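# Assemble wafer body and tie bar between spring pipe ends

## Task

Arm mounting points in the scene frame (metres, heading in degrees measured counter-clockwise from +x): arm1 at x=+0.55, y=+0.00, z=+0.72, heading +180; arm2 at x=+0.00, y=+0.65, z=+0.72, heading -90; arm3 at x=+0.00, y=-0.65, z=+0.72, heading +90. Place the wafer body (the plain cylinder) between the two pipe ends so that each of its ends rests within the raised ring on the pipe face it touches. Seat the tie bar fully down in the slotted lugs of both pipe ends, with one bar head lying beyond each lug. The pipe ends can be squeezed together but springs spread them apart again. You may use any number of the arms. Anything that stays in place only because a robot is holding it does not count. Finish by releasing everything and moving the arms away.

## Robot and tools

Robots: three identical Kinova Gen3 arms, arm1, arm2 and arm3, each with seven revolute joints, a Robotiq 2F-85 parallel gripper and a wrist camera. A fixed room camera, cam_high, also exists. The hand reaches roughly 1.0 m from the joint 1 axis when fully extended. Mount positions and headings are given in the task.

Frames: one shared scene frame, origin on the floor, +z up, lengths in metres. The hand point sits midway between the fingertips when closed; its z axis runs along the fingers and its y axis is the closing direction. Hand poses depend on each foot's true pose, which is never printed.

execute_actions: argument actions is a list holding exactly one action (or empty, which just reports state and images). An action is an object keyed by robot name (arm1, arm2, arm3); each robot entry holds joints, an object of absolute joint targets by name. These are destinations, not offsets. Omitted joints or robots keep whatever target they had and may still be pushing. Joint names, units and ranges (radians unless noted):
- joint1_rad -69.115 to 69.115: spins the whole arm about its foot axis; positive is clockwise viewed from above; 0 points the arm along its foot heading.
- joint2_rad -2.249 to 2.249: shoulder; 0 is upright, positive leans forward.
- joint3_rad -69.115 to 69.115: twists the upper arm about its length.
- joint4_rad -2.579 to 2.579: elbow; 0 is straight; with joint3 at 0, positive bends the same way positive joint2 leans.
- joint5_rad -69.115 to 69.115: twists the forearm.
- joint6_rad -2.099 to 2.099: wrist bend; 0 is straight; with joint5 at 0, positive bends like positive joint4.
- joint7_rad -69.115 to 69.115: rolls the hand; positive is counter-clockwise looking from behind the hand.
- gripper_m 0 to 0.085 metres: fingertip gap, absolute.
Tolerance for done is ±0.01 on joints, ±0.003 on the gripper. Optional cameras: list of arm1_cam_wrist, arm2_cam_wrist, arm3_cam_wrist, cam_high or all; omitted/null/all gives every camera, [] gives none. Any unknown key, camera or out-of-range number rejects the whole call and nothing moves.

Motion behaviour: all motions in an action begin together but may finish at different times; joints of one arm are speed and acceleration limited and decelerate together. Reversing a motion stops the joints together. After long moves the arm may not yet be at its target when the result arrives. The hand can sweep a wide path between postures, so check clearance.

wait: seconds from 0 to 10; commands nothing new and returns the same report as an empty action.

zoom_image: camera (one of the four names) and region [x0, y0, x1, y1] in pixels, origin top-left, at most 504 by 504; works only on cameras with full images in the latest result. All images are 672x504.

read_manual: optional section, only "licences"; returns licence text, moves nothing.

finished_scene: scene integer 1 or 2; ends that scene irreversibly after the last command is held and reports success. Replying with no tool call ends everything.

Result lines: each robot's state, joint_positions, and images in the order listed on the pictures line. joint_status tells how each commanded motion ended: done (may sit slightly off target; resending the same value will not move it), off_target (stopped away and may still be pushing), contact_stop or time_out (target dropped, joint holds), not_followed (a built-in collision check withheld the targets; the robot may retry them on later actions until new passable targets arrive). "joint command not followed" with a cause line marks such a withholding; the gripper part of that action still runs. on_its_own lists what moved without being commanded. MOTOR HOT appears at 60 °C; at 75 °C an OVER-TEMPERATURE FAULT makes that arm's motors go weak and sag, and unreached keys report limit_stop_at_motor_heat, so resend them. A torque fault occurs when contact torque reaches a joint's load limit (joints 1-4: 51.3 N m, joints 5-7: 32.3 N m, held weight included): that arm freezes for 10 s, skips the rest of the call and holds until given new targets.

Things to avoid: the arms do not stop on contact and can press very hard, so approach gently. A hard press between two robots ends the run; hard hits can too. There is no state line for robot-robot contact, and the collision check may react late and ignores one arm's gripper against another arm. Do not drop, slam or knock objects, and never push anything out of the work area. Loose parts may occasionally get a brief external nudge. Holding loads warms motors, even while idle.

Each tool is called after "Emit:" by a JSON object that holds its "method" and its "body".

## Session

Emit:
{"method": "execute_actions", "body": {"actions": []}}

Scene clock: 0.00 s.
Motor temperatures (°C, as the motors report them): arm1=[29 25 23 28 34 29 41] | arm2=[27 26 25 27 34 30 34] | arm3=[30 29 26 25 33 41 41]
arm1.joint_positions: joint1_rad=-0.009 joint2_rad=-0.398 joint3_rad=-0.079 joint4_rad=+1.509 joint5_rad=-0.035 joint6_rad=+2.027 joint7_rad=+1.479 gripper_m=+0.085
arm1.joint_status: not commanded
arm1.hand: x=+0.4320 y=-0.0029 z=+1.2276 quat_wxyz=(-0.004, -1.000, -0.025, +0.002) (m; scene frame)
arm2.joint_positions: joint1_rad=-0.008 joint2_rad=-0.397 joint3_rad=-0.073 joint4_rad=+1.512 joint5_rad=-0.031 joint6_rad=+2.023 joint7_rad=+1.480 gripper_m=+0.085
arm2.joint_status: not commanded
arm2.hand: x=+0.0096 y=+0.5278 z=+1.2444 quat_wxyz=(+0.004, -0.691, -0.723, +0.003) (m; scene frame)
arm3.joint_positions: joint1_rad=-0.007 joint2_rad=-0.398 joint3_rad=-0.073 joint4_rad=+1.514 joint5_rad=-0.035 joint6_rad=+2.027 joint7_rad=+1.476 gripper_m=+0.085
arm3.joint_status: not commanded
arm3.hand: x=+0.0033 y=-0.5260 z=+1.3205 quat_wxyz=(+0.009, +0.708, -0.707, +0.001) (m; scene frame)
pictures: arm1_cam_wrist, arm2_cam_wrist, arm3_cam_wrist, cam_high
Images, in order (width x height): arm1_cam_wrist 672x504, arm2_cam_wrist 672x504, arm3_cam_wrist 672x504, cam_high 672x504.

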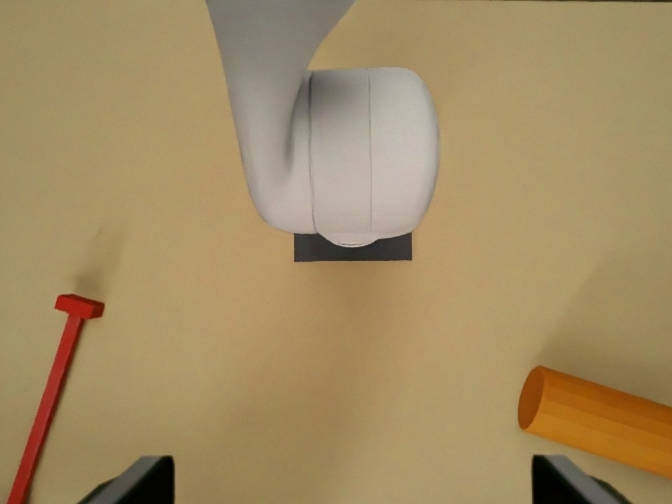

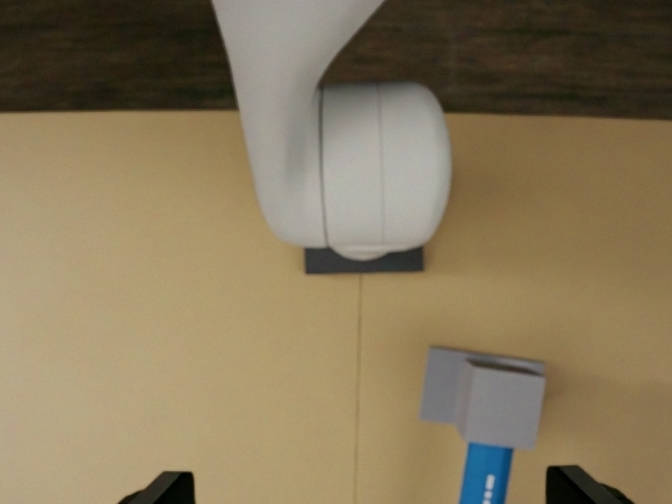

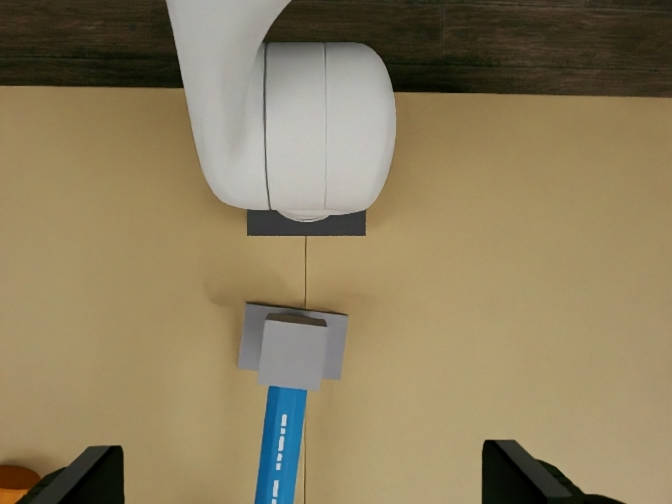

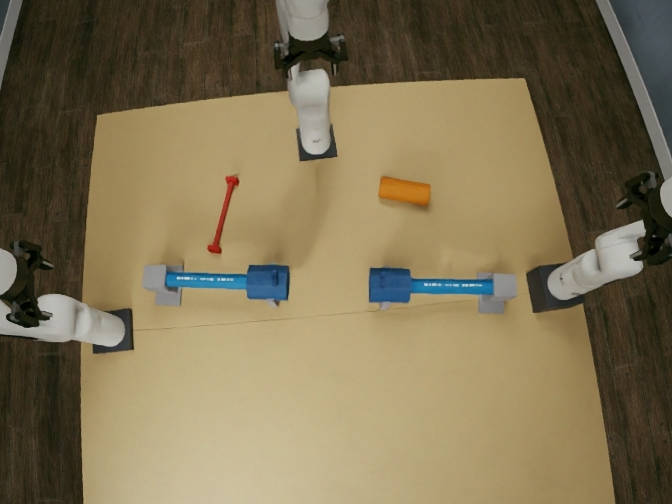

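Emit:
{"method": "zoom_image", "body": {"camera": "cam_high", "region": [130, 150, 530, 330]}}

Region (130, 150, 530, 330) of cam_high's 672x504 image, scaled by 1.260, with more detail than that image has; it fills the top 227 rows of this view, and the rest is white.

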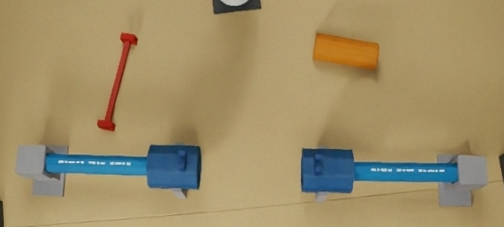

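Emit:
{"method": "execute_actions", "body": {"actions": [{"arm1":{"joints":{"joint1_rad":-0.905,"joint2_rad":0.199,"joint3_rad":0,"joint4_rad":1.892,"joint5_rad":0,"joint6_rad":1.05,"joint7_rad":2.14}},"arm2":{"joints":{"joint1_rad":-0.176,"joint2_rad":0.352,"joint3_rad":0,"joint4_rad":1.343,"joint5_rad":0,"joint6_rad":1.446}},"arm3":{"joints":{"joint1_rad":0.13,"joint2_rad":0.352,"joint3_rad":0,"joint4_rad":1.343,"joint5_rad":0,"joint6_rad":1.446}}}]}}

Scene clock: 5.33 s.
Motor temperatures (°C, as the motors report them): arm1=[29 25 23 28 34 29 41] | arm2=[27 26 25 28 34 30 34] | arm3=[30 29 26 25 33 41 41]
arm1.joint_positions: joint1_rad=-0.905 joint2_rad=+0.199 joint3_rad=+0.000 joint4_rad=+1.892 joint5_rad=+0.000 joint6_rad=+1.050 joint7_rad=+2.140 gripper_m=+0.085
arm1.joint_status: all done
arm1.hand: x=+0.3229 y=-0.2732 z=+0.9586 quat_wxyz=(-0.002, -0.725, -0.688, +0.004) (m; scene frame)
arm2.joint_positions: joint1_rad=-0.176 joint2_rad=+0.352 joint3_rad=+0.000 joint4_rad=+1.343 joint5_rad=+0.000 joint6_rad=+1.446 joint7_rad=+1.480 gripper_m=+0.085
arm2.joint_status: all done
arm2.hand: x=+0.0802 y=+0.1974 z=+1.0721 quat_wxyz=(+0.005, -0.659, -0.752, +0.002) (m; scene frame)
arm3.joint_positions: joint1_rad=+0.130 joint2_rad=+0.352 joint3_rad=+0.000 joint4_rad=+1.343 joint5_rad=+0.000 joint6_rad=+1.446 joint7_rad=+1.476 gripper_m=+0.085
arm3.joint_status: all done
arm3.hand: x=+0.0833 y=-0.1957 z=+1.1464 quat_wxyz=(+0.006, +0.626, -0.780, +0.002) (m; scene frame)
pictures: arm1_cam_wrist, arm2_cam_wrist, arm3_cam_wrist, cam_high
Images, in order (width x height): arm1_cam_wrist 672x504, arm2_cam_wrist 672x504, arm3_cam_wrist 672x504, cam_high 672x504.

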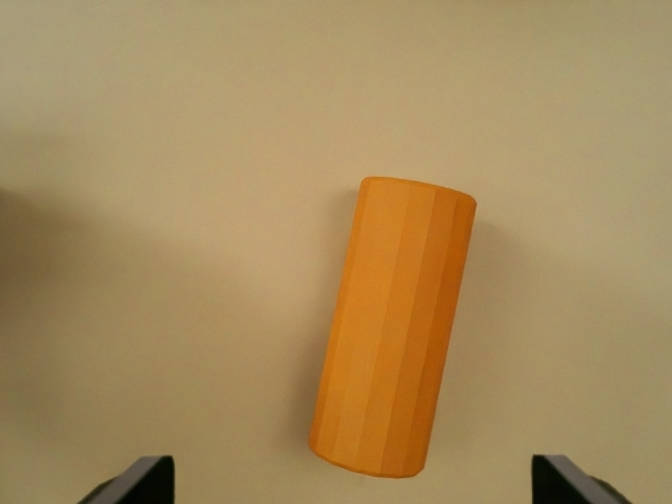

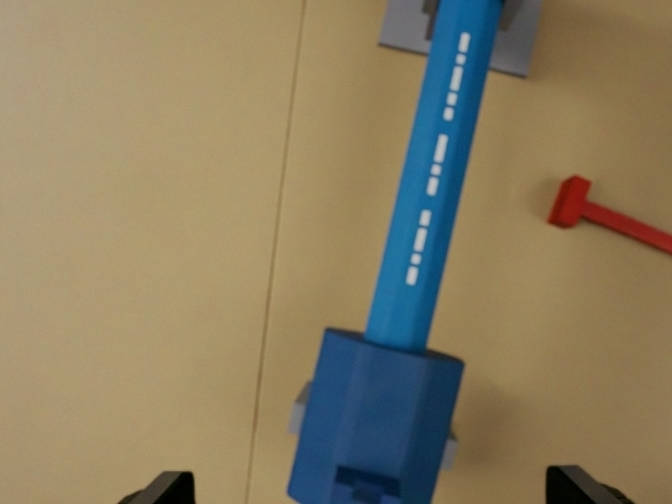

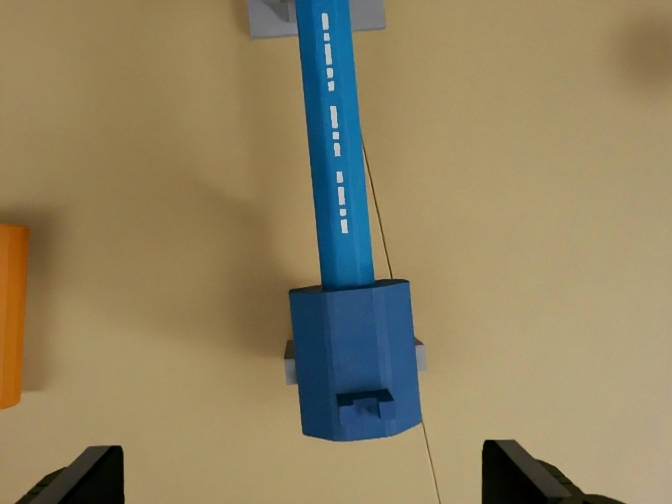

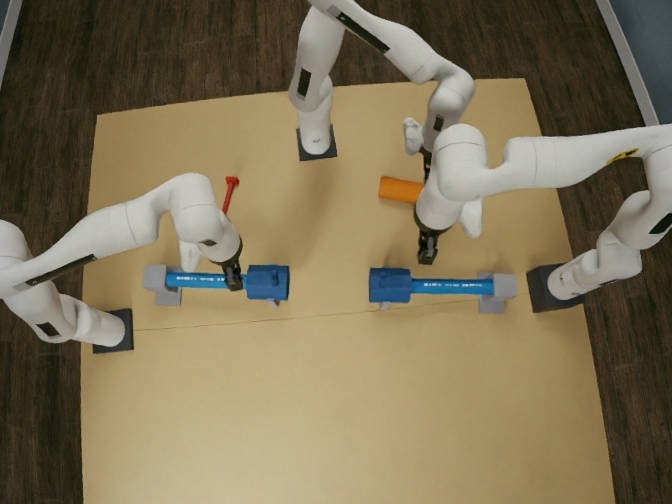

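Emit:
{"method": "execute_actions", "body": {"actions": [{"arm1":{"joints":{"joint1_rad":-0.923,"joint2_rad":0.581,"joint4_rad":2.247,"joint6_rad":0.314,"joint7_rad":1.95}},"arm2":{"joints":{"joint1_rad":-0.255,"joint2_rad":0.649,"joint4_rad":1.903,"joint6_rad":0.589,"joint7_rad":1.23}},"arm3":{"joints":{"joint1_rad":0.164,"joint2_rad":0.786,"joint4_rad":2.028,"joint6_rad":0.328,"joint7_rad":1.58}}}]}}

Scene clock: 17.30 s.
Motor temperatures (°C, as the motors report them): arm1=[29 25 23 28 34 29 41] | arm2=[27 26 25 28 34 30 34] | arm3=[30 29 26 25 33 41 41]
TORQUE FAULT: arm2's joint2_rad reached its load limit. arm2 stopped for 10 seconds, dropped its targets and accepts commands again.
TORQUE FAULT: arm3's joint2_rad reached its load limit. arm3 stopped for 10 seconds, dropped its targets and accepts commands again. The stops added 9.6 s to the call and to motion_time.
arm1.joint_positions: joint1_rad=-0.923 joint2_rad=+0.581 joint3_rad=+0.000 joint4_rad=+2.247 joint5_rad=+0.000 joint6_rad=+0.314 joint7_rad=+1.950 gripper_m=+0.085
arm1.joint_status: all done
arm1.hand: x=+0.3435 y=-0.2556 z=+0.7549 quat_wxyz=(-0.002, -0.782, -0.623, +0.003) (m; scene frame)
arm2.joint_positions: joint1_rad=-0.237 joint2_rad=+0.580 joint3_rad=+0.014 joint4_rad=+1.829 joint5_rad=+0.011 joint6_rad=+0.703 joint7_rad=+1.259 gripper_m=+0.085
arm2.joint_status: joint1_rad torque_fault (moved -0.061 of -0.079); joint2_rad torque_fault (moved +0.228 of +0.297); joint4_rad torque_fault (moved +0.486 of +0.560); joint6_rad torque_fault (moved -0.743 of -0.857); joint7_rad torque_fault (moved -0.221 of -0.250)
arm2.hand: x=+0.0943 y=+0.2081 z=+0.8346 quat_wxyz=(-0.005, -0.718, -0.696, +0.016) (m; scene frame)
arm3.joint_positions: joint1_rad=+0.158 joint2_rad=+0.673 joint3_rad=+0.000 joint4_rad=+1.875 joint5_rad=-0.003 joint6_rad=+0.573 joint7_rad=+1.559 gripper_m=+0.085
arm3.joint_status: joint2_rad torque_fault (moved +0.321 of +0.434); joint4_rad torque_fault (moved +0.532 of +0.685); joint6_rad torque_fault (moved -0.873 of -1.118); joint7_rad torque_fault (moved +0.083 of +0.104); the others done
arm3.hand: x=+0.0913 y=-0.2141 z=+0.8588 quat_wxyz=(-0.001, +0.646, -0.763, -0.005) (m; scene frame)
pictures: arm1_cam_wrist, arm2_cam_wrist, arm3_cam_wrist, cam_high
Images, in order (width x height): arm1_cam_wrist 672x504, arm2_cam_wrist 672x504, arm3_cam_wrist 672x504, cam_high 672x504.

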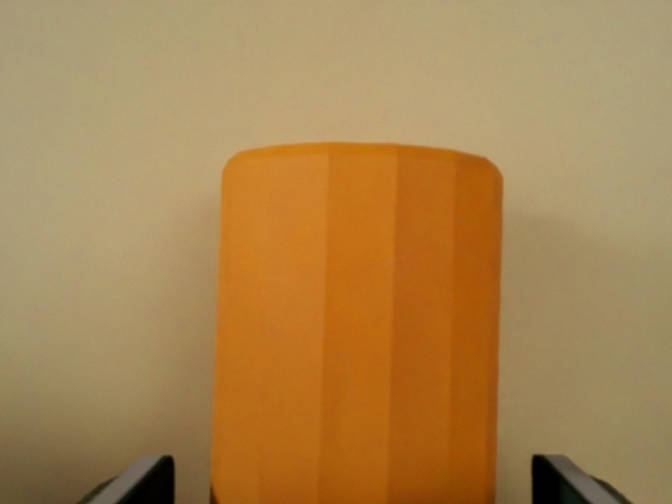

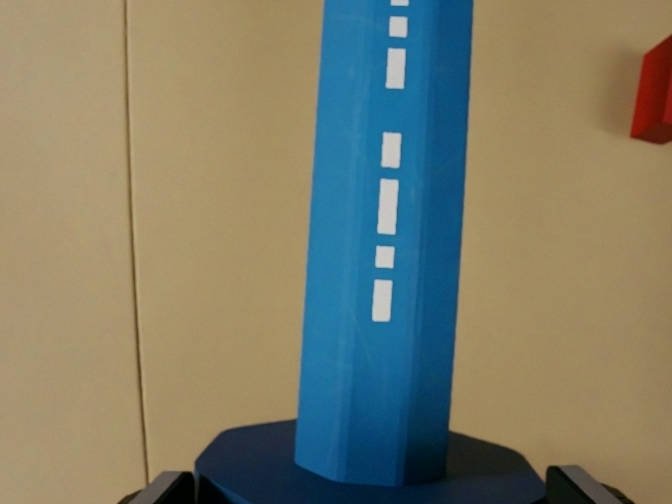

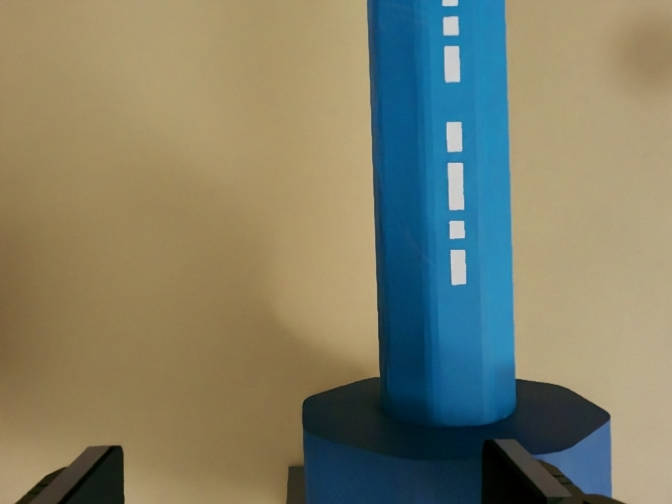

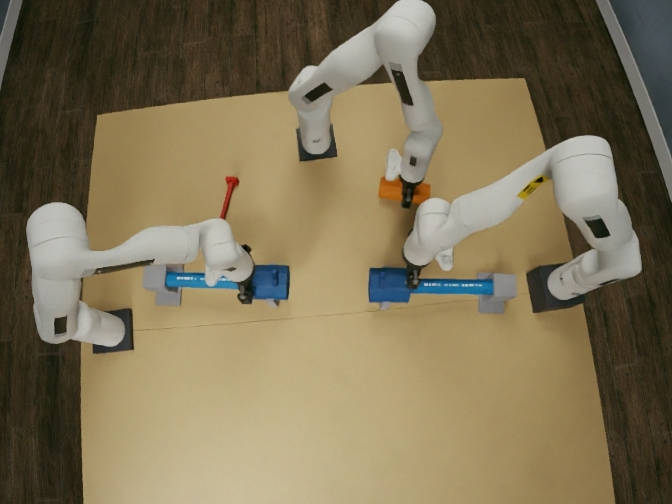

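Emit:
{"method": "execute_actions", "body": {"actions": [{"arm1":{"joints":{"gripper_m":0.05}},"arm2":{"joints":{"joint1_rad":-0.257,"joint2_rad":0.382,"joint3_rad":0,"joint5_rad":0,"joint4_rad":1.908,"joint6_rad":0.852,"joint7_rad":1.23}},"arm3":{"joints":{"joint1_rad":0.076,"joint2_rad":0.49,"joint3_rad":0,"joint5_rad":0,"joint4_rad":2.061,"joint6_rad":0.59,"joint7_rad":1.49}}}]}}

Scene clock: 18.67 s.
Motor temperatures (°C, as the motors report them): arm1=[29 25 23 28 34 29 41] | arm2=[27 26 25 28 34 30 34] | arm3=[30 29 26 25 33 41 41]
arm1.joint_positions: joint1_rad=-0.923 joint2_rad=+0.578 joint3_rad=+0.000 joint4_rad=+2.247 joint5_rad=+0.000 joint6_rad=+0.315 joint7_rad=+1.950 gripper_m=+0.061
arm1.joint_status: gripper_m off_target (ended at +0.061, target +0.050)
arm1.hand: x=+0.3435 y=-0.2556 z=+0.7559 quat_wxyz=(-0.002, -0.782, -0.623, +0.004) (m; scene frame)
arm2.joint_positions: joint1_rad=-0.257 joint2_rad=+0.382 joint3_rad=+0.000 joint4_rad=+1.908 joint5_rad=+0.000 joint6_rad=+0.852 joint7_rad=+1.230 gripper_m=+0.085
arm2.joint_status: all done
arm2.hand: x=+0.0956 y=+0.2668 z=+0.8994 quat_wxyz=(+0.005, -0.720, -0.694, +0.002) (m; scene frame)
arm3.joint_positions: joint1_rad=+0.076 joint2_rad=+0.490 joint3_rad=+0.000 joint4_rad=+2.061 joint5_rad=+0.000 joint6_rad=+0.590 joint7_rad=+1.490 gripper_m=+0.085
arm3.joint_status: all done
arm3.hand: x=+0.0512 y=-0.2785 z=+0.9016 quat_wxyz=(+0.006, +0.652, -0.758, +0.001) (m; scene frame)
pictures: arm1_cam_wrist, arm2_cam_wrist, arm3_cam_wrist, cam_high
Images, in order (width x height): arm1_cam_wrist 672x504, arm2_cam_wrist 672x504, arm3_cam_wrist 672x504, cam_high 672x504.

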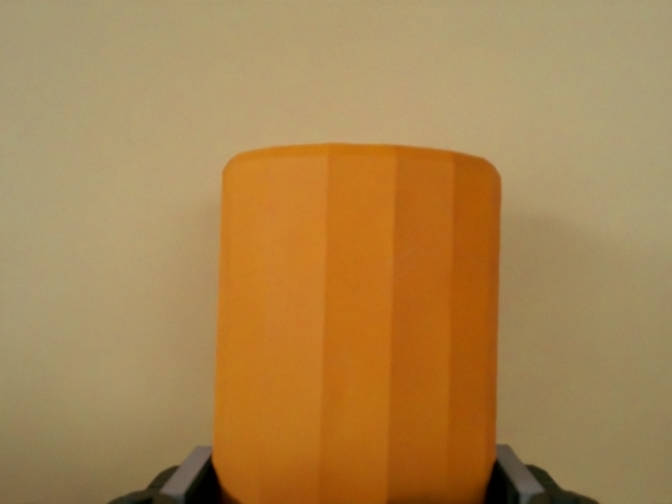

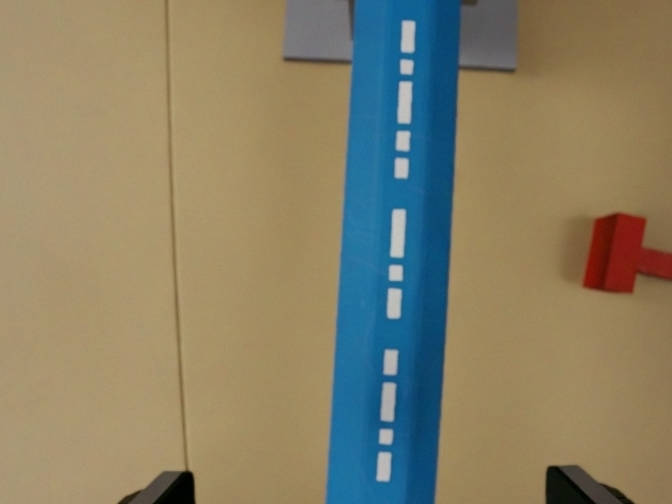

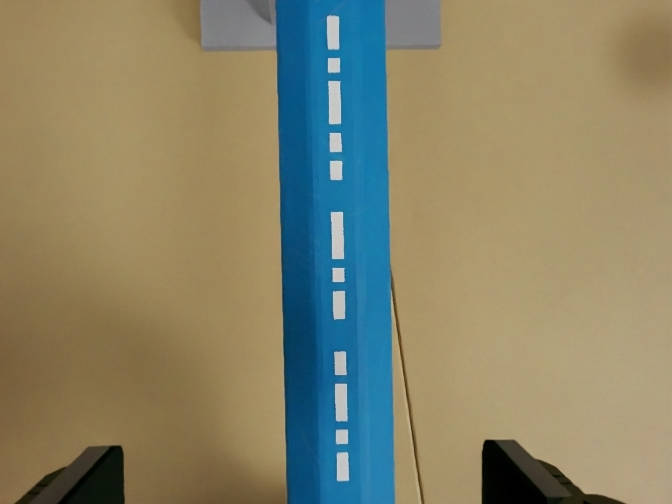

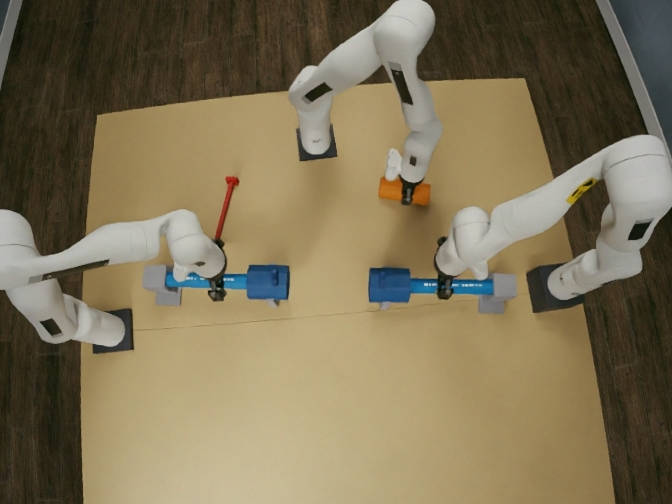

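Emit:
{"method": "execute_actions", "body": {"actions": [{"arm1":{"joints":{"joint2_rad":0.199,"joint4_rad":1.892,"joint6_rad":1.05}},"arm2":{"joints":{"joint2_rad":0.555,"joint4_rad":2.01,"joint6_rad":0.577}},"arm3":{"joints":{"joint1_rad":0.045,"joint2_rad":0.711,"joint4_rad":2.115,"joint6_rad":0.316,"joint7_rad":1.46}}}], "cameras": ["cam_high"]}}

Scene clock: 20.37 s.
Motor temperatures (°C, as the motors report them): arm1=[29 25 23 28 34 29 41] | arm2=[27 26 25 28 34 30 34] | arm3=[30 29 26 25 33 41 41]
arm1.joint_positions: joint1_rad=-0.923 joint2_rad=+0.200 joint3_rad=+0.000 joint4_rad=+1.893 joint5_rad=+0.000 joint6_rad=+1.050 joint7_rad=+1.950 gripper_m=+0.061
arm1.joint_status: all done
arm1.hand: x=+0.3282 y=-0.2770 z=+0.9579 quat_wxyz=(-0.002, -0.782, -0.623, +0.002) (m; scene frame)
arm2.joint_positions: joint1_rad=-0.257 joint2_rad=+0.555 joint3_rad=+0.000 joint4_rad=+2.010 joint5_rad=+0.000 joint6_rad=+0.577 joint7_rad=+1.230 gripper_m=+0.085
arm2.joint_status: all done
arm2.hand: x=+0.0947 y=+0.2674 z=+0.8102 quat_wxyz=(+0.005, -0.720, -0.694, +0.002) (m; scene frame)
arm3.joint_positions: joint1_rad=+0.045 joint2_rad=+0.711 joint3_rad=+0.000 joint4_rad=+2.115 joint5_rad=+0.000 joint6_rad=+0.316 joint7_rad=+1.460 gripper_m=+0.085
arm3.joint_status: all done
arm3.hand: x=+0.0389 y=-0.2793 z=+0.8116 quat_wxyz=(+0.007, +0.653, -0.758, +0.002) (m; scene frame)
pictures: cam_high
Images, in order (width x height): cam_high 672x504.

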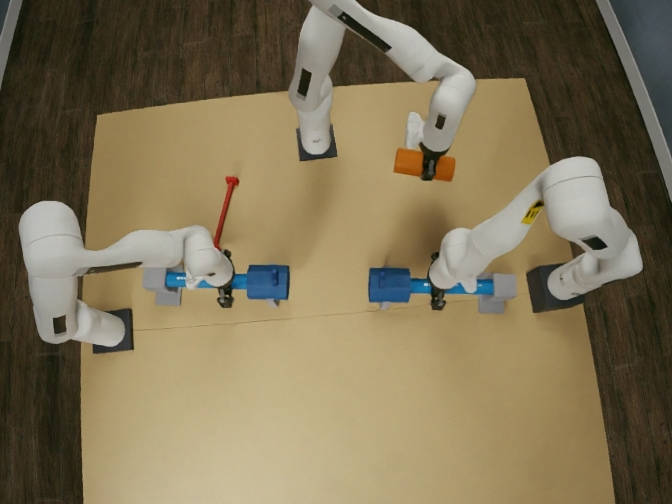

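Emit:
{"method": "execute_actions", "body": {"actions": [{"arm1":{"joints":{"joint1_rad":-0.045,"joint2_rad":0.474,"joint4_rad":1.51,"joint6_rad":1.158,"joint7_rad":2.93}}}], "cameras": ["cam_high","arm1_cam_wrist"]}}

Scene clock: 22.60 s.
Motor temperatures (°C, as the motors report them): arm1=[29 25 23 28 34 29 41] | arm2=[27 26 25 28 34 30 34] | arm3=[30 29 26 25 33 41 41]
arm1.joint_positions: joint1_rad=-0.045 joint2_rad=+0.476 joint3_rad=+0.000 joint4_rad=+1.511 joint5_rad=+0.000 joint6_rad=+1.158 joint7_rad=+2.930 gripper_m=+0.061
arm1.joint_status: all done
arm1.hand: x=+0.0708 y=-0.0164 z=+0.9481 quat_wxyz=(-0.003, -0.749, -0.663, +0.002) (m; scene frame)
arm2.joint_positions: joint1_rad=-0.257 joint2_rad=+0.555 joint3_rad=+0.000 joint4_rad=+2.010 joint5_rad=+0.000 joint6_rad=+0.577 joint7_rad=+1.230 gripper_m=+0.085
arm2.joint_status: not commanded
arm2.hand: x=+0.0947 y=+0.2674 z=+0.8102 quat_wxyz=(+0.005, -0.720, -0.694, +0.002) (m; scene frame)
arm3.joint_positions: joint1_rad=+0.045 joint2_rad=+0.711 joint3_rad=+0.000 joint4_rad=+2.115 joint5_rad=+0.000 joint6_rad=+0.316 joint7_rad=+1.460 gripper_m=+0.085
arm3.joint_status: not commanded
arm3.hand: x=+0.0389 y=-0.2793 z=+0.8116 quat_wxyz=(+0.007, +0.653, -0.758, +0.002) (m; scene frame)
pictures: arm1_cam_wrist, cam_high
Images, in order (width x height): arm1_cam_wrist 672x504, cam_high 672x504.

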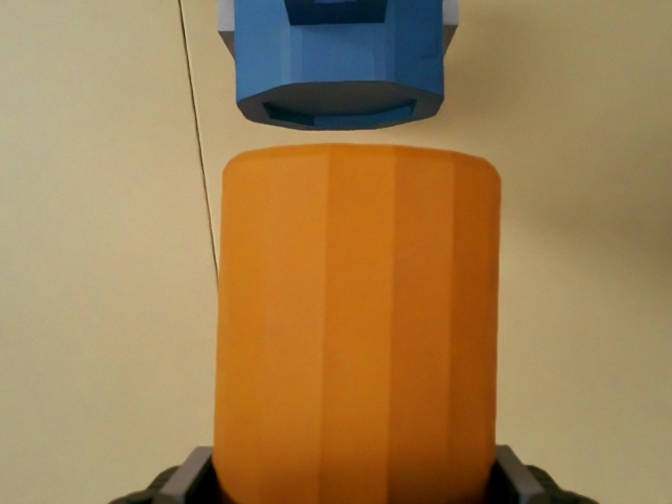

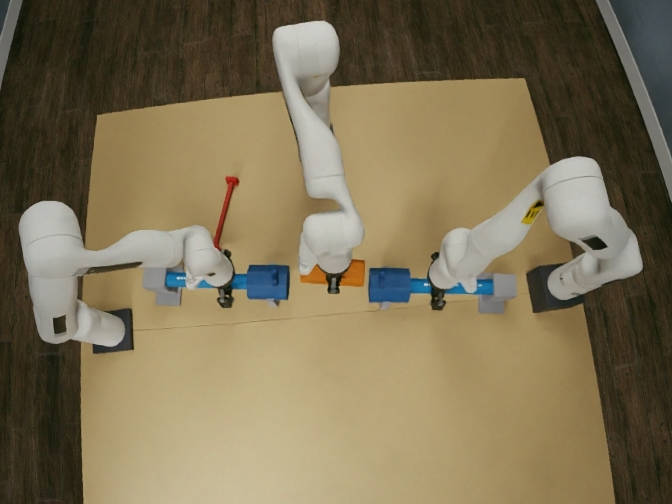

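Emit:
{"method": "execute_actions", "body": {"actions": [{"arm1":{"joints":{"joint2_rad":0.658,"joint4_rad":1.678,"joint6_rad":0.806}}}], "cameras": ["cam_high","arm1_cam_wrist"]}}

Scene clock: 23.90 s.
Motor temperatures (°C, as the motors report them): arm1=[29 25 23 28 34 29 41] | arm2=[27 26 25 28 34 30 34] | arm3=[30 29 26 25 33 41 41]
arm1.joint_positions: joint1_rad=-0.045 joint2_rad=+0.660 joint3_rad=+0.000 joint4_rad=+1.679 joint5_rad=+0.000 joint6_rad=+0.806 joint7_rad=+2.930 gripper_m=+0.061
arm1.joint_status: all done
arm1.hand: x=+0.0667 y=-0.0176 z=+0.8152 quat_wxyz=(-0.003, -0.749, -0.663, +0.002) (m; scene frame)
arm2.joint_positions: joint1_rad=-0.257 joint2_rad=+0.555 joint3_rad=+0.000 joint4_rad=+2.010 joint5_rad=+0.000 joint6_rad=+0.577 joint7_rad=+1.230 gripper_m=+0.085
arm2.joint_status: not commanded
arm2.hand: x=+0.0947 y=+0.2674 z=+0.8102 quat_wxyz=(+0.005, -0.720, -0.694, +0.002) (m; scene frame)
arm3.joint_positions: joint1_rad=+0.045 joint2_rad=+0.711 joint3_rad=+0.000 joint4_rad=+2.115 joint5_rad=+0.000 joint6_rad=+0.316 joint7_rad=+1.460 gripper_m=+0.085
arm3.joint_status: not commanded
arm3.hand: x=+0.0389 y=-0.2793 z=+0.8116 quat_wxyz=(+0.007, +0.653, -0.758, +0.002) (m; scene frame)
pictures: arm1_cam_wrist, cam_high
Images, in order (width x height): arm1_cam_wrist 672x504, cam_high 672x504.

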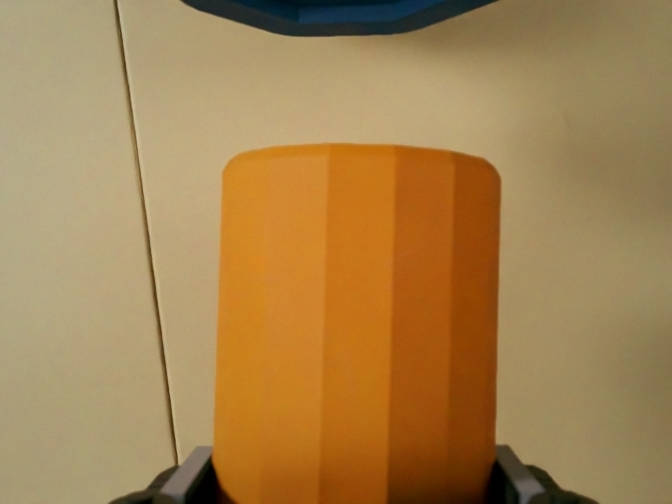

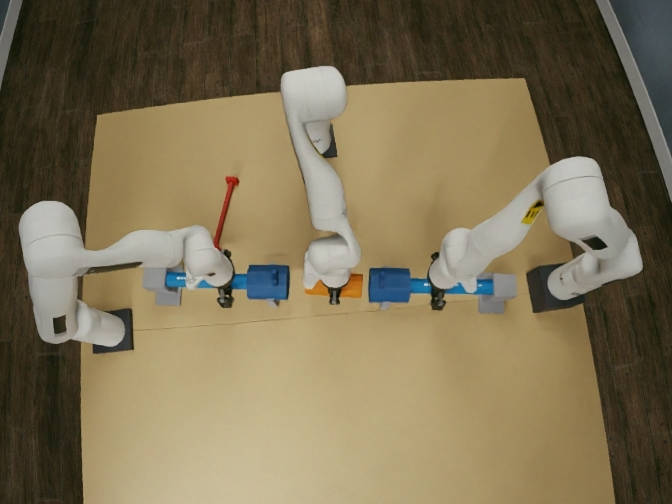

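Emit:
{"method": "execute_actions", "body": {"actions": [{"arm2":{"joints":{"joint1_rad":-0.177,"joint2_rad":0.691,"joint4_rad":1.701,"joint6_rad":0.75,"joint7_rad":1.31}},"arm3":{"joints":{"joint1_rad":0.056,"joint2_rad":0.782,"joint4_rad":1.877,"joint6_rad":0.483,"joint7_rad":1.47}}}], "cameras": ["cam_high","arm1_cam_wrist"]}}

Scene clock: 25.47 s.
Motor temperatures (°C, as the motors report them): arm1=[29 25 23 28 34 29 41] | arm2=[27 26 25 28 34 30 34] | arm3=[30 29 26 25 33 41 41]
arm1.joint_positions: joint1_rad=-0.045 joint2_rad=+0.660 joint3_rad=+0.000 joint4_rad=+1.679 joint5_rad=+0.000 joint6_rad=+0.806 joint7_rad=+2.930 gripper_m=+0.061
arm1.joint_status: not commanded
arm1.hand: x=+0.0667 y=-0.0176 z=+0.8152 quat_wxyz=(-0.003, -0.749, -0.663, +0.002) (m; scene frame)
arm2.joint_positions: joint1_rad=-0.180 joint2_rad=+0.689 joint3_rad=-0.003 joint4_rad=+1.707 joint5_rad=-0.001 joint6_rad=+0.758 joint7_rad=+1.311 gripper_m=+0.085
arm2.joint_status: all done
arm2.hand: x=+0.0855 y=+0.1800 z=+0.8094 quat_wxyz=(+0.010, -0.718, -0.696, -0.002) (m; scene frame)
arm3.joint_positions: joint1_rad=+0.056 joint2_rad=+0.782 joint3_rad=+0.000 joint4_rad=+1.880 joint5_rad=+0.000 joint6_rad=+0.486 joint7_rad=+1.470 gripper_m=+0.085
arm3.joint_status: all done
arm3.hand: x=+0.0462 y=-0.2121 z=+0.8105 quat_wxyz=(+0.009, +0.652, -0.758, +0.004) (m; scene frame)
pictures: arm1_cam_wrist, cam_high
Images, in order (width x height): arm1_cam_wrist 672x504, cam_high 672x504.

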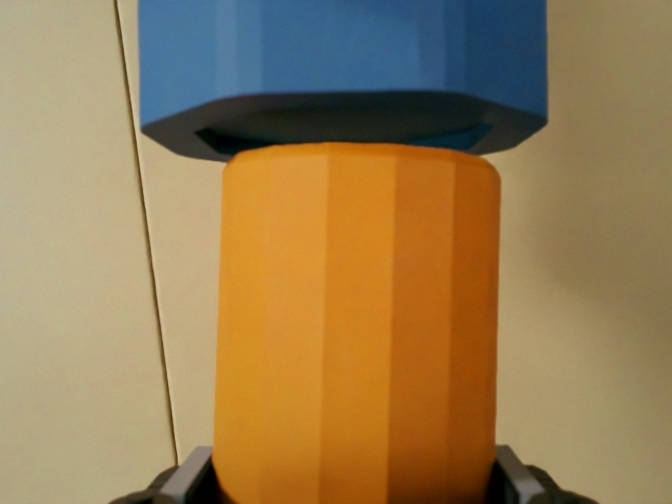

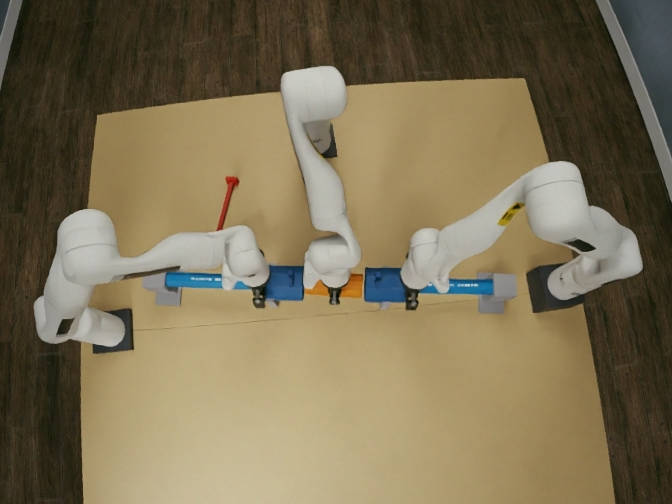

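Emit:
{"method": "execute_actions", "body": {"actions": [{"arm1":{"joints":{"joint2_rad":0.665,"joint4_rad":1.6635,"joint6_rad":0.813}}}], "cameras": []}}

Emit:
{"method": "execute_actions", "body": {"actions": [{"arm2":{"joints":{"joint1_rad":-0.17,"joint2_rad":0.715,"joint4_rad":1.648,"joint6_rad":0.778}},"arm3":{"joints":{"joint1_rad":0.056,"joint2_rad":0.807,"joint4_rad":1.806,"joint6_rad":0.529}}}]}}

Scene clock: 26.10 s.
Motor temperatures (°C, as the motors report them): arm1=[29 25 23 28 34 29 41] | arm2=[27 26 25 28 34 30 34] | arm3=[30 29 26 25 33 41 41]
arm1.joint_positions: joint1_rad=-0.045 joint2_rad=+0.667 joint3_rad=+0.000 joint4_rad=+1.664 joint5_rad=+0.000 joint6_rad=+0.813 joint7_rad=+2.930 gripper_m=+0.061
arm1.joint_status: all done
arm1.hand: x=+0.0626 y=-0.0180 z=+0.8151 quat_wxyz=(-0.003, -0.749, -0.663, +0.002) (m; scene frame)
arm2.joint_positions: joint1_rad=-0.180 joint2_rad=+0.689 joint3_rad=-0.003 joint4_rad=+1.707 joint5_rad=-0.001 joint6_rad=+0.758 joint7_rad=+1.311 gripper_m=+0.085
arm2.joint_status: not commanded
arm2.hand: x=+0.0855 y=+0.1800 z=+0.8094 quat_wxyz=(+0.010, -0.718, -0.696, -0.002) (m; scene frame)
arm3.joint_positions: joint1_rad=+0.056 joint2_rad=+0.782 joint3_rad=+0.000 joint4_rad=+1.880 joint5_rad=+0.000 joint6_rad=+0.486 joint7_rad=+1.470 gripper_m=+0.085
arm3.joint_status: not commanded
arm3.hand: x=+0.0462 y=-0.2121 z=+0.8105 quat_wxyz=(+0.009, +0.652, -0.758, +0.004) (m; scene frame)
pictures: none
No camera images: the call's "cameras" was empty. Leave "cameras" out to get every camera's image.

Scene clock: 28.23 s.
Motor temperatures (°C, as the motors report them): arm1=[29 25 23 28 34 29 41] | arm2=[27 26 25 28 34 30 34] | arm3=[30 29 26 25 33 41 41]
arm1.joint_positions: joint1_rad=-0.042 joint2_rad=+0.667 joint3_rad=+0.003 joint4_rad=+1.664 joint5_rad=+0.002 joint6_rad=+0.813 joint7_rad=+2.930 gripper_m=+0.061
arm1.joint_status: not commanded
arm1.hand: x=+0.0624 y=-0.0142 z=+0.8151 quat_wxyz=(-0.001, -0.751, -0.661, +0.001) (m; scene frame)
arm2.joint_positions: joint1_rad=-0.179 joint2_rad=+0.712 joint3_rad=-0.003 joint4_rad=+1.674 joint5_rad=-0.002 joint6_rad=+0.809 joint7_rad=+1.311 gripper_m=+0.085
arm2.joint_status: joint4_rad time_out (moved -0.033 of -0.059); joint6_rad time_out (moved +0.052 of +0.020); the others done
arm2.hand: x=+0.0849 y=+0.1831 z=+0.8060 quat_wxyz=(+0.027, -0.718, -0.695, -0.013) (m; scene frame)
arm3.joint_positions: joint1_rad=+0.055 joint2_rad=+0.807 joint3_rad=-0.001 joint4_rad=+1.816 joint5_rad=+0.001 joint6_rad=+0.539 joint7_rad=+1.471 gripper_m=+0.085
arm3.joint_status: joint6_rad off_target (ended at +0.539, target +0.529); the others done
arm3.hand: x=+0.0464 y=-0.1985 z=+0.8086 quat_wxyz=(+0.014, +0.653, -0.757, +0.009) (m; scene frame)
pictures: arm1_cam_wrist, arm2_cam_wrist, arm3_cam_wrist, cam_high
Images, in order (width x height): arm1_cam_wrist 672x504, arm2_cam_wrist 672x504, arm3_cam_wrist 672x504, cam_high 672x504.

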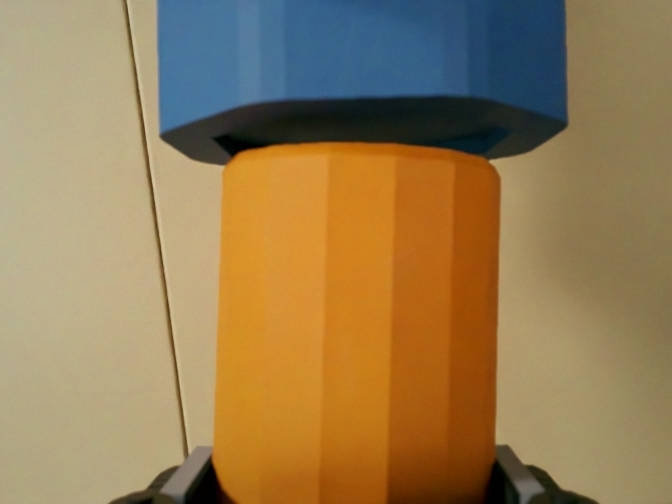

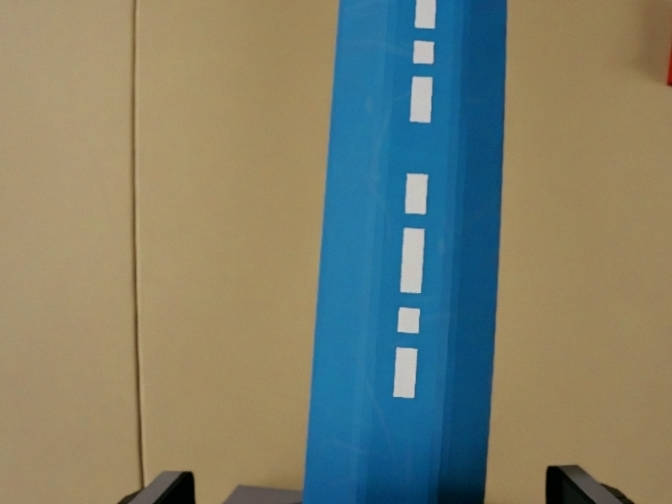

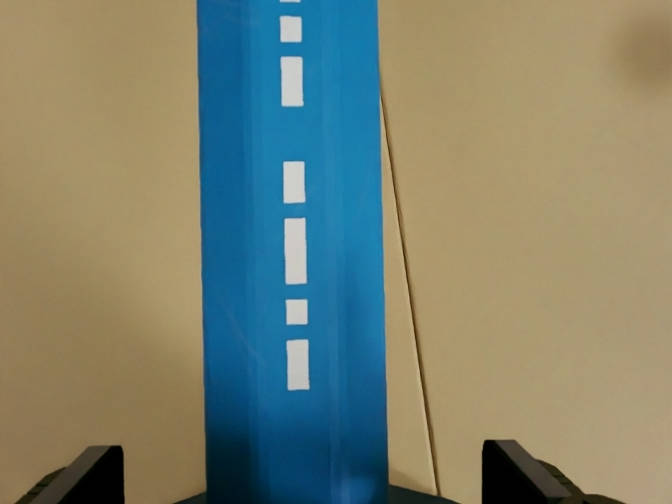

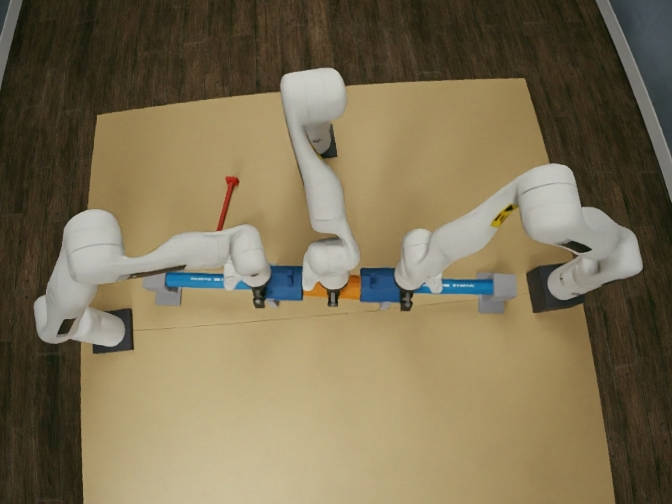

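Emit:
{"method": "execute_actions", "body": {"actions": [{"arm1":{"joints":{"joint1_rad":-0.012,"joint7_rad":2.96}},"arm2":{"joints":{"joint2_rad":0.691,"joint4_rad":1.701,"joint6_rad":0.75}},"arm3":{"joints":{"joint2_rad":0.831,"joint4_rad":1.7336,"joint6_rad":0.577}}}], "cameras": ["cam_high","arm1_cam_wrist"]}}

Scene clock: 30.60 s.
Motor temperatures (°C, as the motors report them): arm1=[29 25 23 28 34 29 41] | arm2=[27 26 25 28 34 30 34] | arm3=[30 29 26 25 33 41 41]
arm1.joint_positions: joint1_rad=-0.014 joint2_rad=+0.667 joint3_rad=-0.002 joint4_rad=+1.665 joint5_rad=-0.001 joint6_rad=+0.814 joint7_rad=+2.960 gripper_m=+0.061
arm1.joint_status: all done
arm1.hand: x=+0.0633 y=-0.0041 z=+0.8146 quat_wxyz=(-0.005, -0.749, -0.662, +0.002) (m; scene frame)
arm2.joint_positions: joint1_rad=-0.180 joint2_rad=+0.695 joint3_rad=-0.004 joint4_rad=+1.710 joint5_rad=-0.001 joint6_rad=+0.758 joint7_rad=+1.311 gripper_m=+0.085
arm2.joint_status: all done
arm2.hand: x=+0.0850 y=+0.1827 z=+0.8063 quat_wxyz=(+0.013, -0.718, -0.696, -0.005) (m; scene frame)
arm3.joint_positions: joint1_rad=+0.055 joint2_rad=+0.840 joint3_rad=-0.001 joint4_rad=+1.758 joint5_rad=-0.001 joint6_rad=+0.599 joint7_rad=+1.469 gripper_m=+0.085
arm3.joint_status: joint4_rad time_out (moved -0.058 of -0.082); joint6_rad time_out (moved +0.060 of +0.038); the others done
arm3.hand: x=+0.0463 y=-0.1931 z=+0.8030 quat_wxyz=(+0.026, +0.652, -0.758, +0.021) (m; scene frame)
pictures: arm1_cam_wrist, cam_high
Images, in order (width x height): arm1_cam_wrist 672x504, cam_high 672x504.

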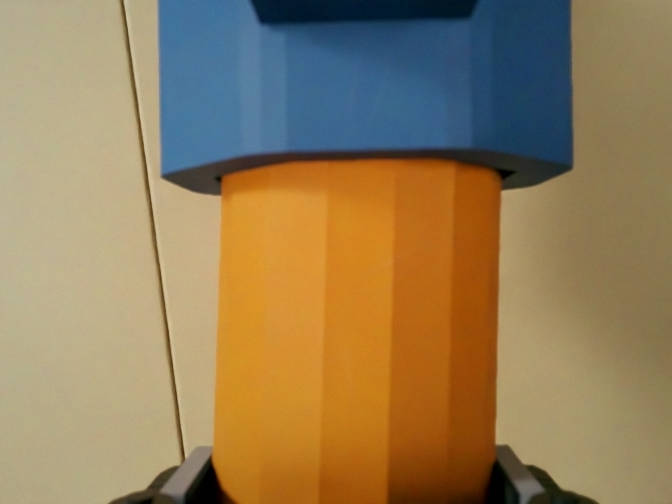

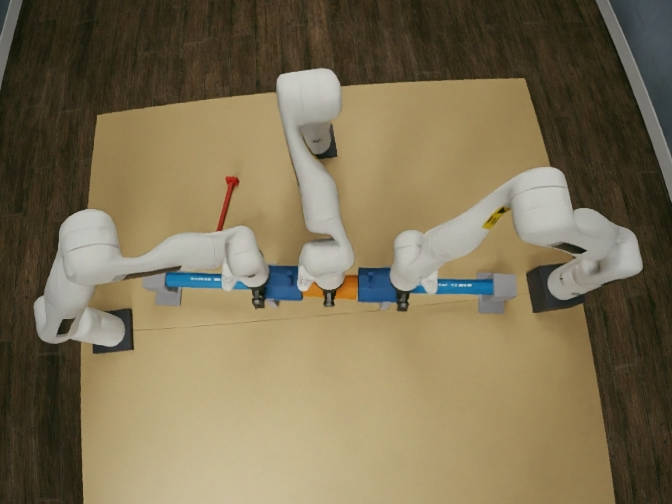

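Emit:
{"method": "execute_actions", "body": {"actions": [{"arm3":{"joints":{"joint2_rad":0.792,"joint4_rad":1.729,"joint6_rad":0.62}}}], "cameras": ["cam_high"]}}

Emit:
{"method": "zoom_image", "body": {"camera": "cam_high", "region": [230, 230, 430, 330]}}

Scene clock: 32.77 s.
Motor temperatures (°C, as the motors report them): arm1=[29 25 23 28 34 29 41] | arm2=[27 26 25 28 34 30 34] | arm3=[30 29 26 25 33 41 41]
arm1.joint_positions: joint1_rad=-0.014 joint2_rad=+0.667 joint3_rad=-0.002 joint4_rad=+1.665 joint5_rad=-0.001 joint6_rad=+0.814 joint7_rad=+2.960 gripper_m=+0.061
arm1.joint_status: not commanded
arm1.hand: x=+0.0633 y=-0.0041 z=+0.8146 quat_wxyz=(-0.005, -0.749, -0.662, +0.002) (m; scene frame)
arm2.joint_positions: joint1_rad=-0.180 joint2_rad=+0.695 joint3_rad=-0.004 joint4_rad=+1.710 joint5_rad=-0.001 joint6_rad=+0.758 joint7_rad=+1.311 gripper_m=+0.085
arm2.joint_status: not commanded
arm2.hand: x=+0.0850 y=+0.1827 z=+0.8062 quat_wxyz=(+0.013, -0.718, -0.696, -0.005) (m; scene frame)
arm3.joint_positions: joint1_rad=+0.056 joint2_rad=+0.809 joint3_rad=-0.001 joint4_rad=+1.752 joint5_rad=-0.001 joint6_rad=+0.638 joint7_rad=+1.469 gripper_m=+0.085
arm3.joint_status: joint2_rad time_out (moved -0.030 of -0.048); joint4_rad time_out (moved -0.006 of -0.029); joint6_rad time_out (moved +0.039 of +0.021)
arm3.hand: x=+0.0465 y=-0.1930 z=+0.8184 quat_wxyz=(+0.027, +0.652, -0.758, +0.022) (m; scene frame)
pictures: cam_high
Images, in order (width x height): cam_high 672x504.

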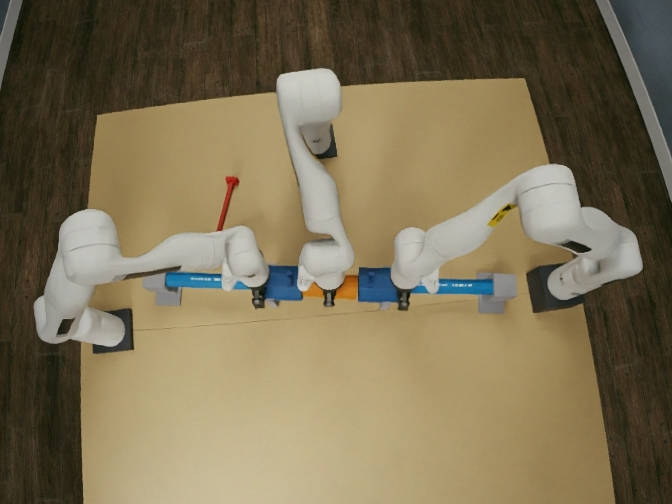

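Region (230, 230, 430, 330) of cam_high's 672x504 image, scaled by 2.520, with more detail than that image has.

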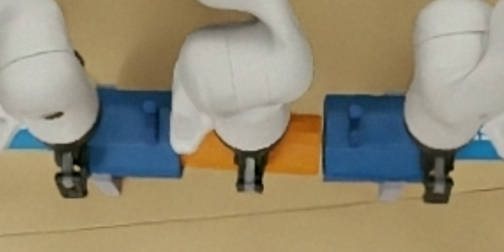

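Emit:
{"method": "execute_actions", "body": {"actions": [{"arm1":{"joints":{"joint1_rad":-0.024,"joint7_rad":2.95}}}], "cameras": ["cam_high","arm1_cam_wrist"]}}

Emit:
{"method": "zoom_image", "body": {"camera": "cam_high", "region": [230, 230, 430, 330]}}

Scene clock: 33.37 s.
Motor temperatures (°C, as the motors report them): arm1=[29 25 23 28 34 29 41] | arm2=[27 27 25 28 34 30 34] | arm3=[30 29 26 25 33 41 41]
arm1.joint_positions: joint1_rad=-0.024 joint2_rad=+0.667 joint3_rad=+0.000 joint4_rad=+1.665 joint5_rad=+0.000 joint6_rad=+0.813 joint7_rad=+2.950 gripper_m=+0.061
arm1.joint_status: all done
arm1.hand: x=+0.0628 y=-0.0078 z=+0.8146 quat_wxyz=(-0.003, -0.749, -0.662, +0.002) (m; scene frame)
arm2.joint_positions: joint1_rad=-0.179 joint2_rad=+0.695 joint3_rad=-0.003 joint4_rad=+1.708 joint5_rad=-0.001 joint6_rad=+0.756 joint7_rad=+1.311 gripper_m=+0.085
arm2.joint_status: not commanded
arm2.hand: x=+0.0846 y=+0.1806 z=+0.8069 quat_wxyz=(+0.011, -0.718, -0.696, -0.003) (m; scene frame)
arm3.joint_positions: joint1_rad=+0.056 joint2_rad=+0.809 joint3_rad=-0.001 joint4_rad=+1.752 joint5_rad=-0.001 joint6_rad=+0.638 joint7_rad=+1.469 gripper_m=+0.085
arm3.joint_status: not commanded
arm3.hand: x=+0.0465 y=-0.1930 z=+0.8184 quat_wxyz=(+0.027, +0.652, -0.758, +0.022) (m; scene frame)
pictures: arm1_cam_wrist, cam_high
Images, in order (width x height): arm1_cam_wrist 672x504, cam_high 672x504.

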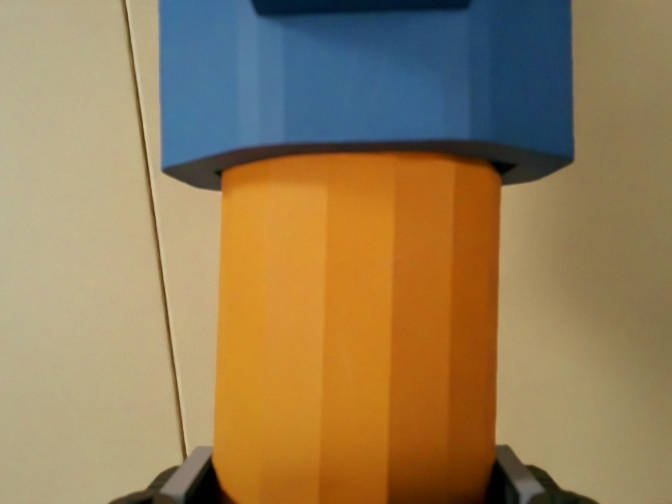

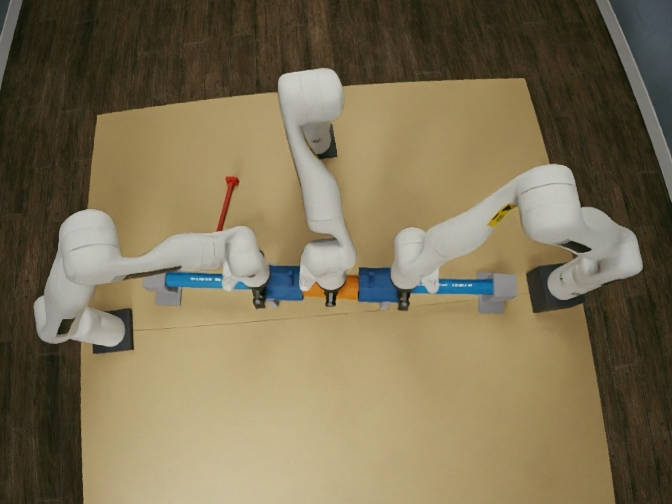

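Region (230, 230, 430, 330) of cam_high's 672x504 image, scaled by 2.520, with more detail than that image has.

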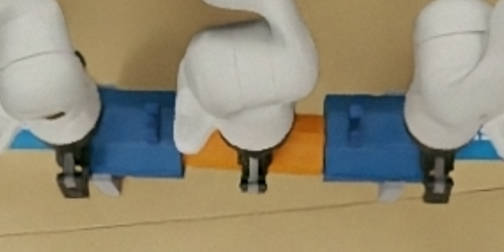

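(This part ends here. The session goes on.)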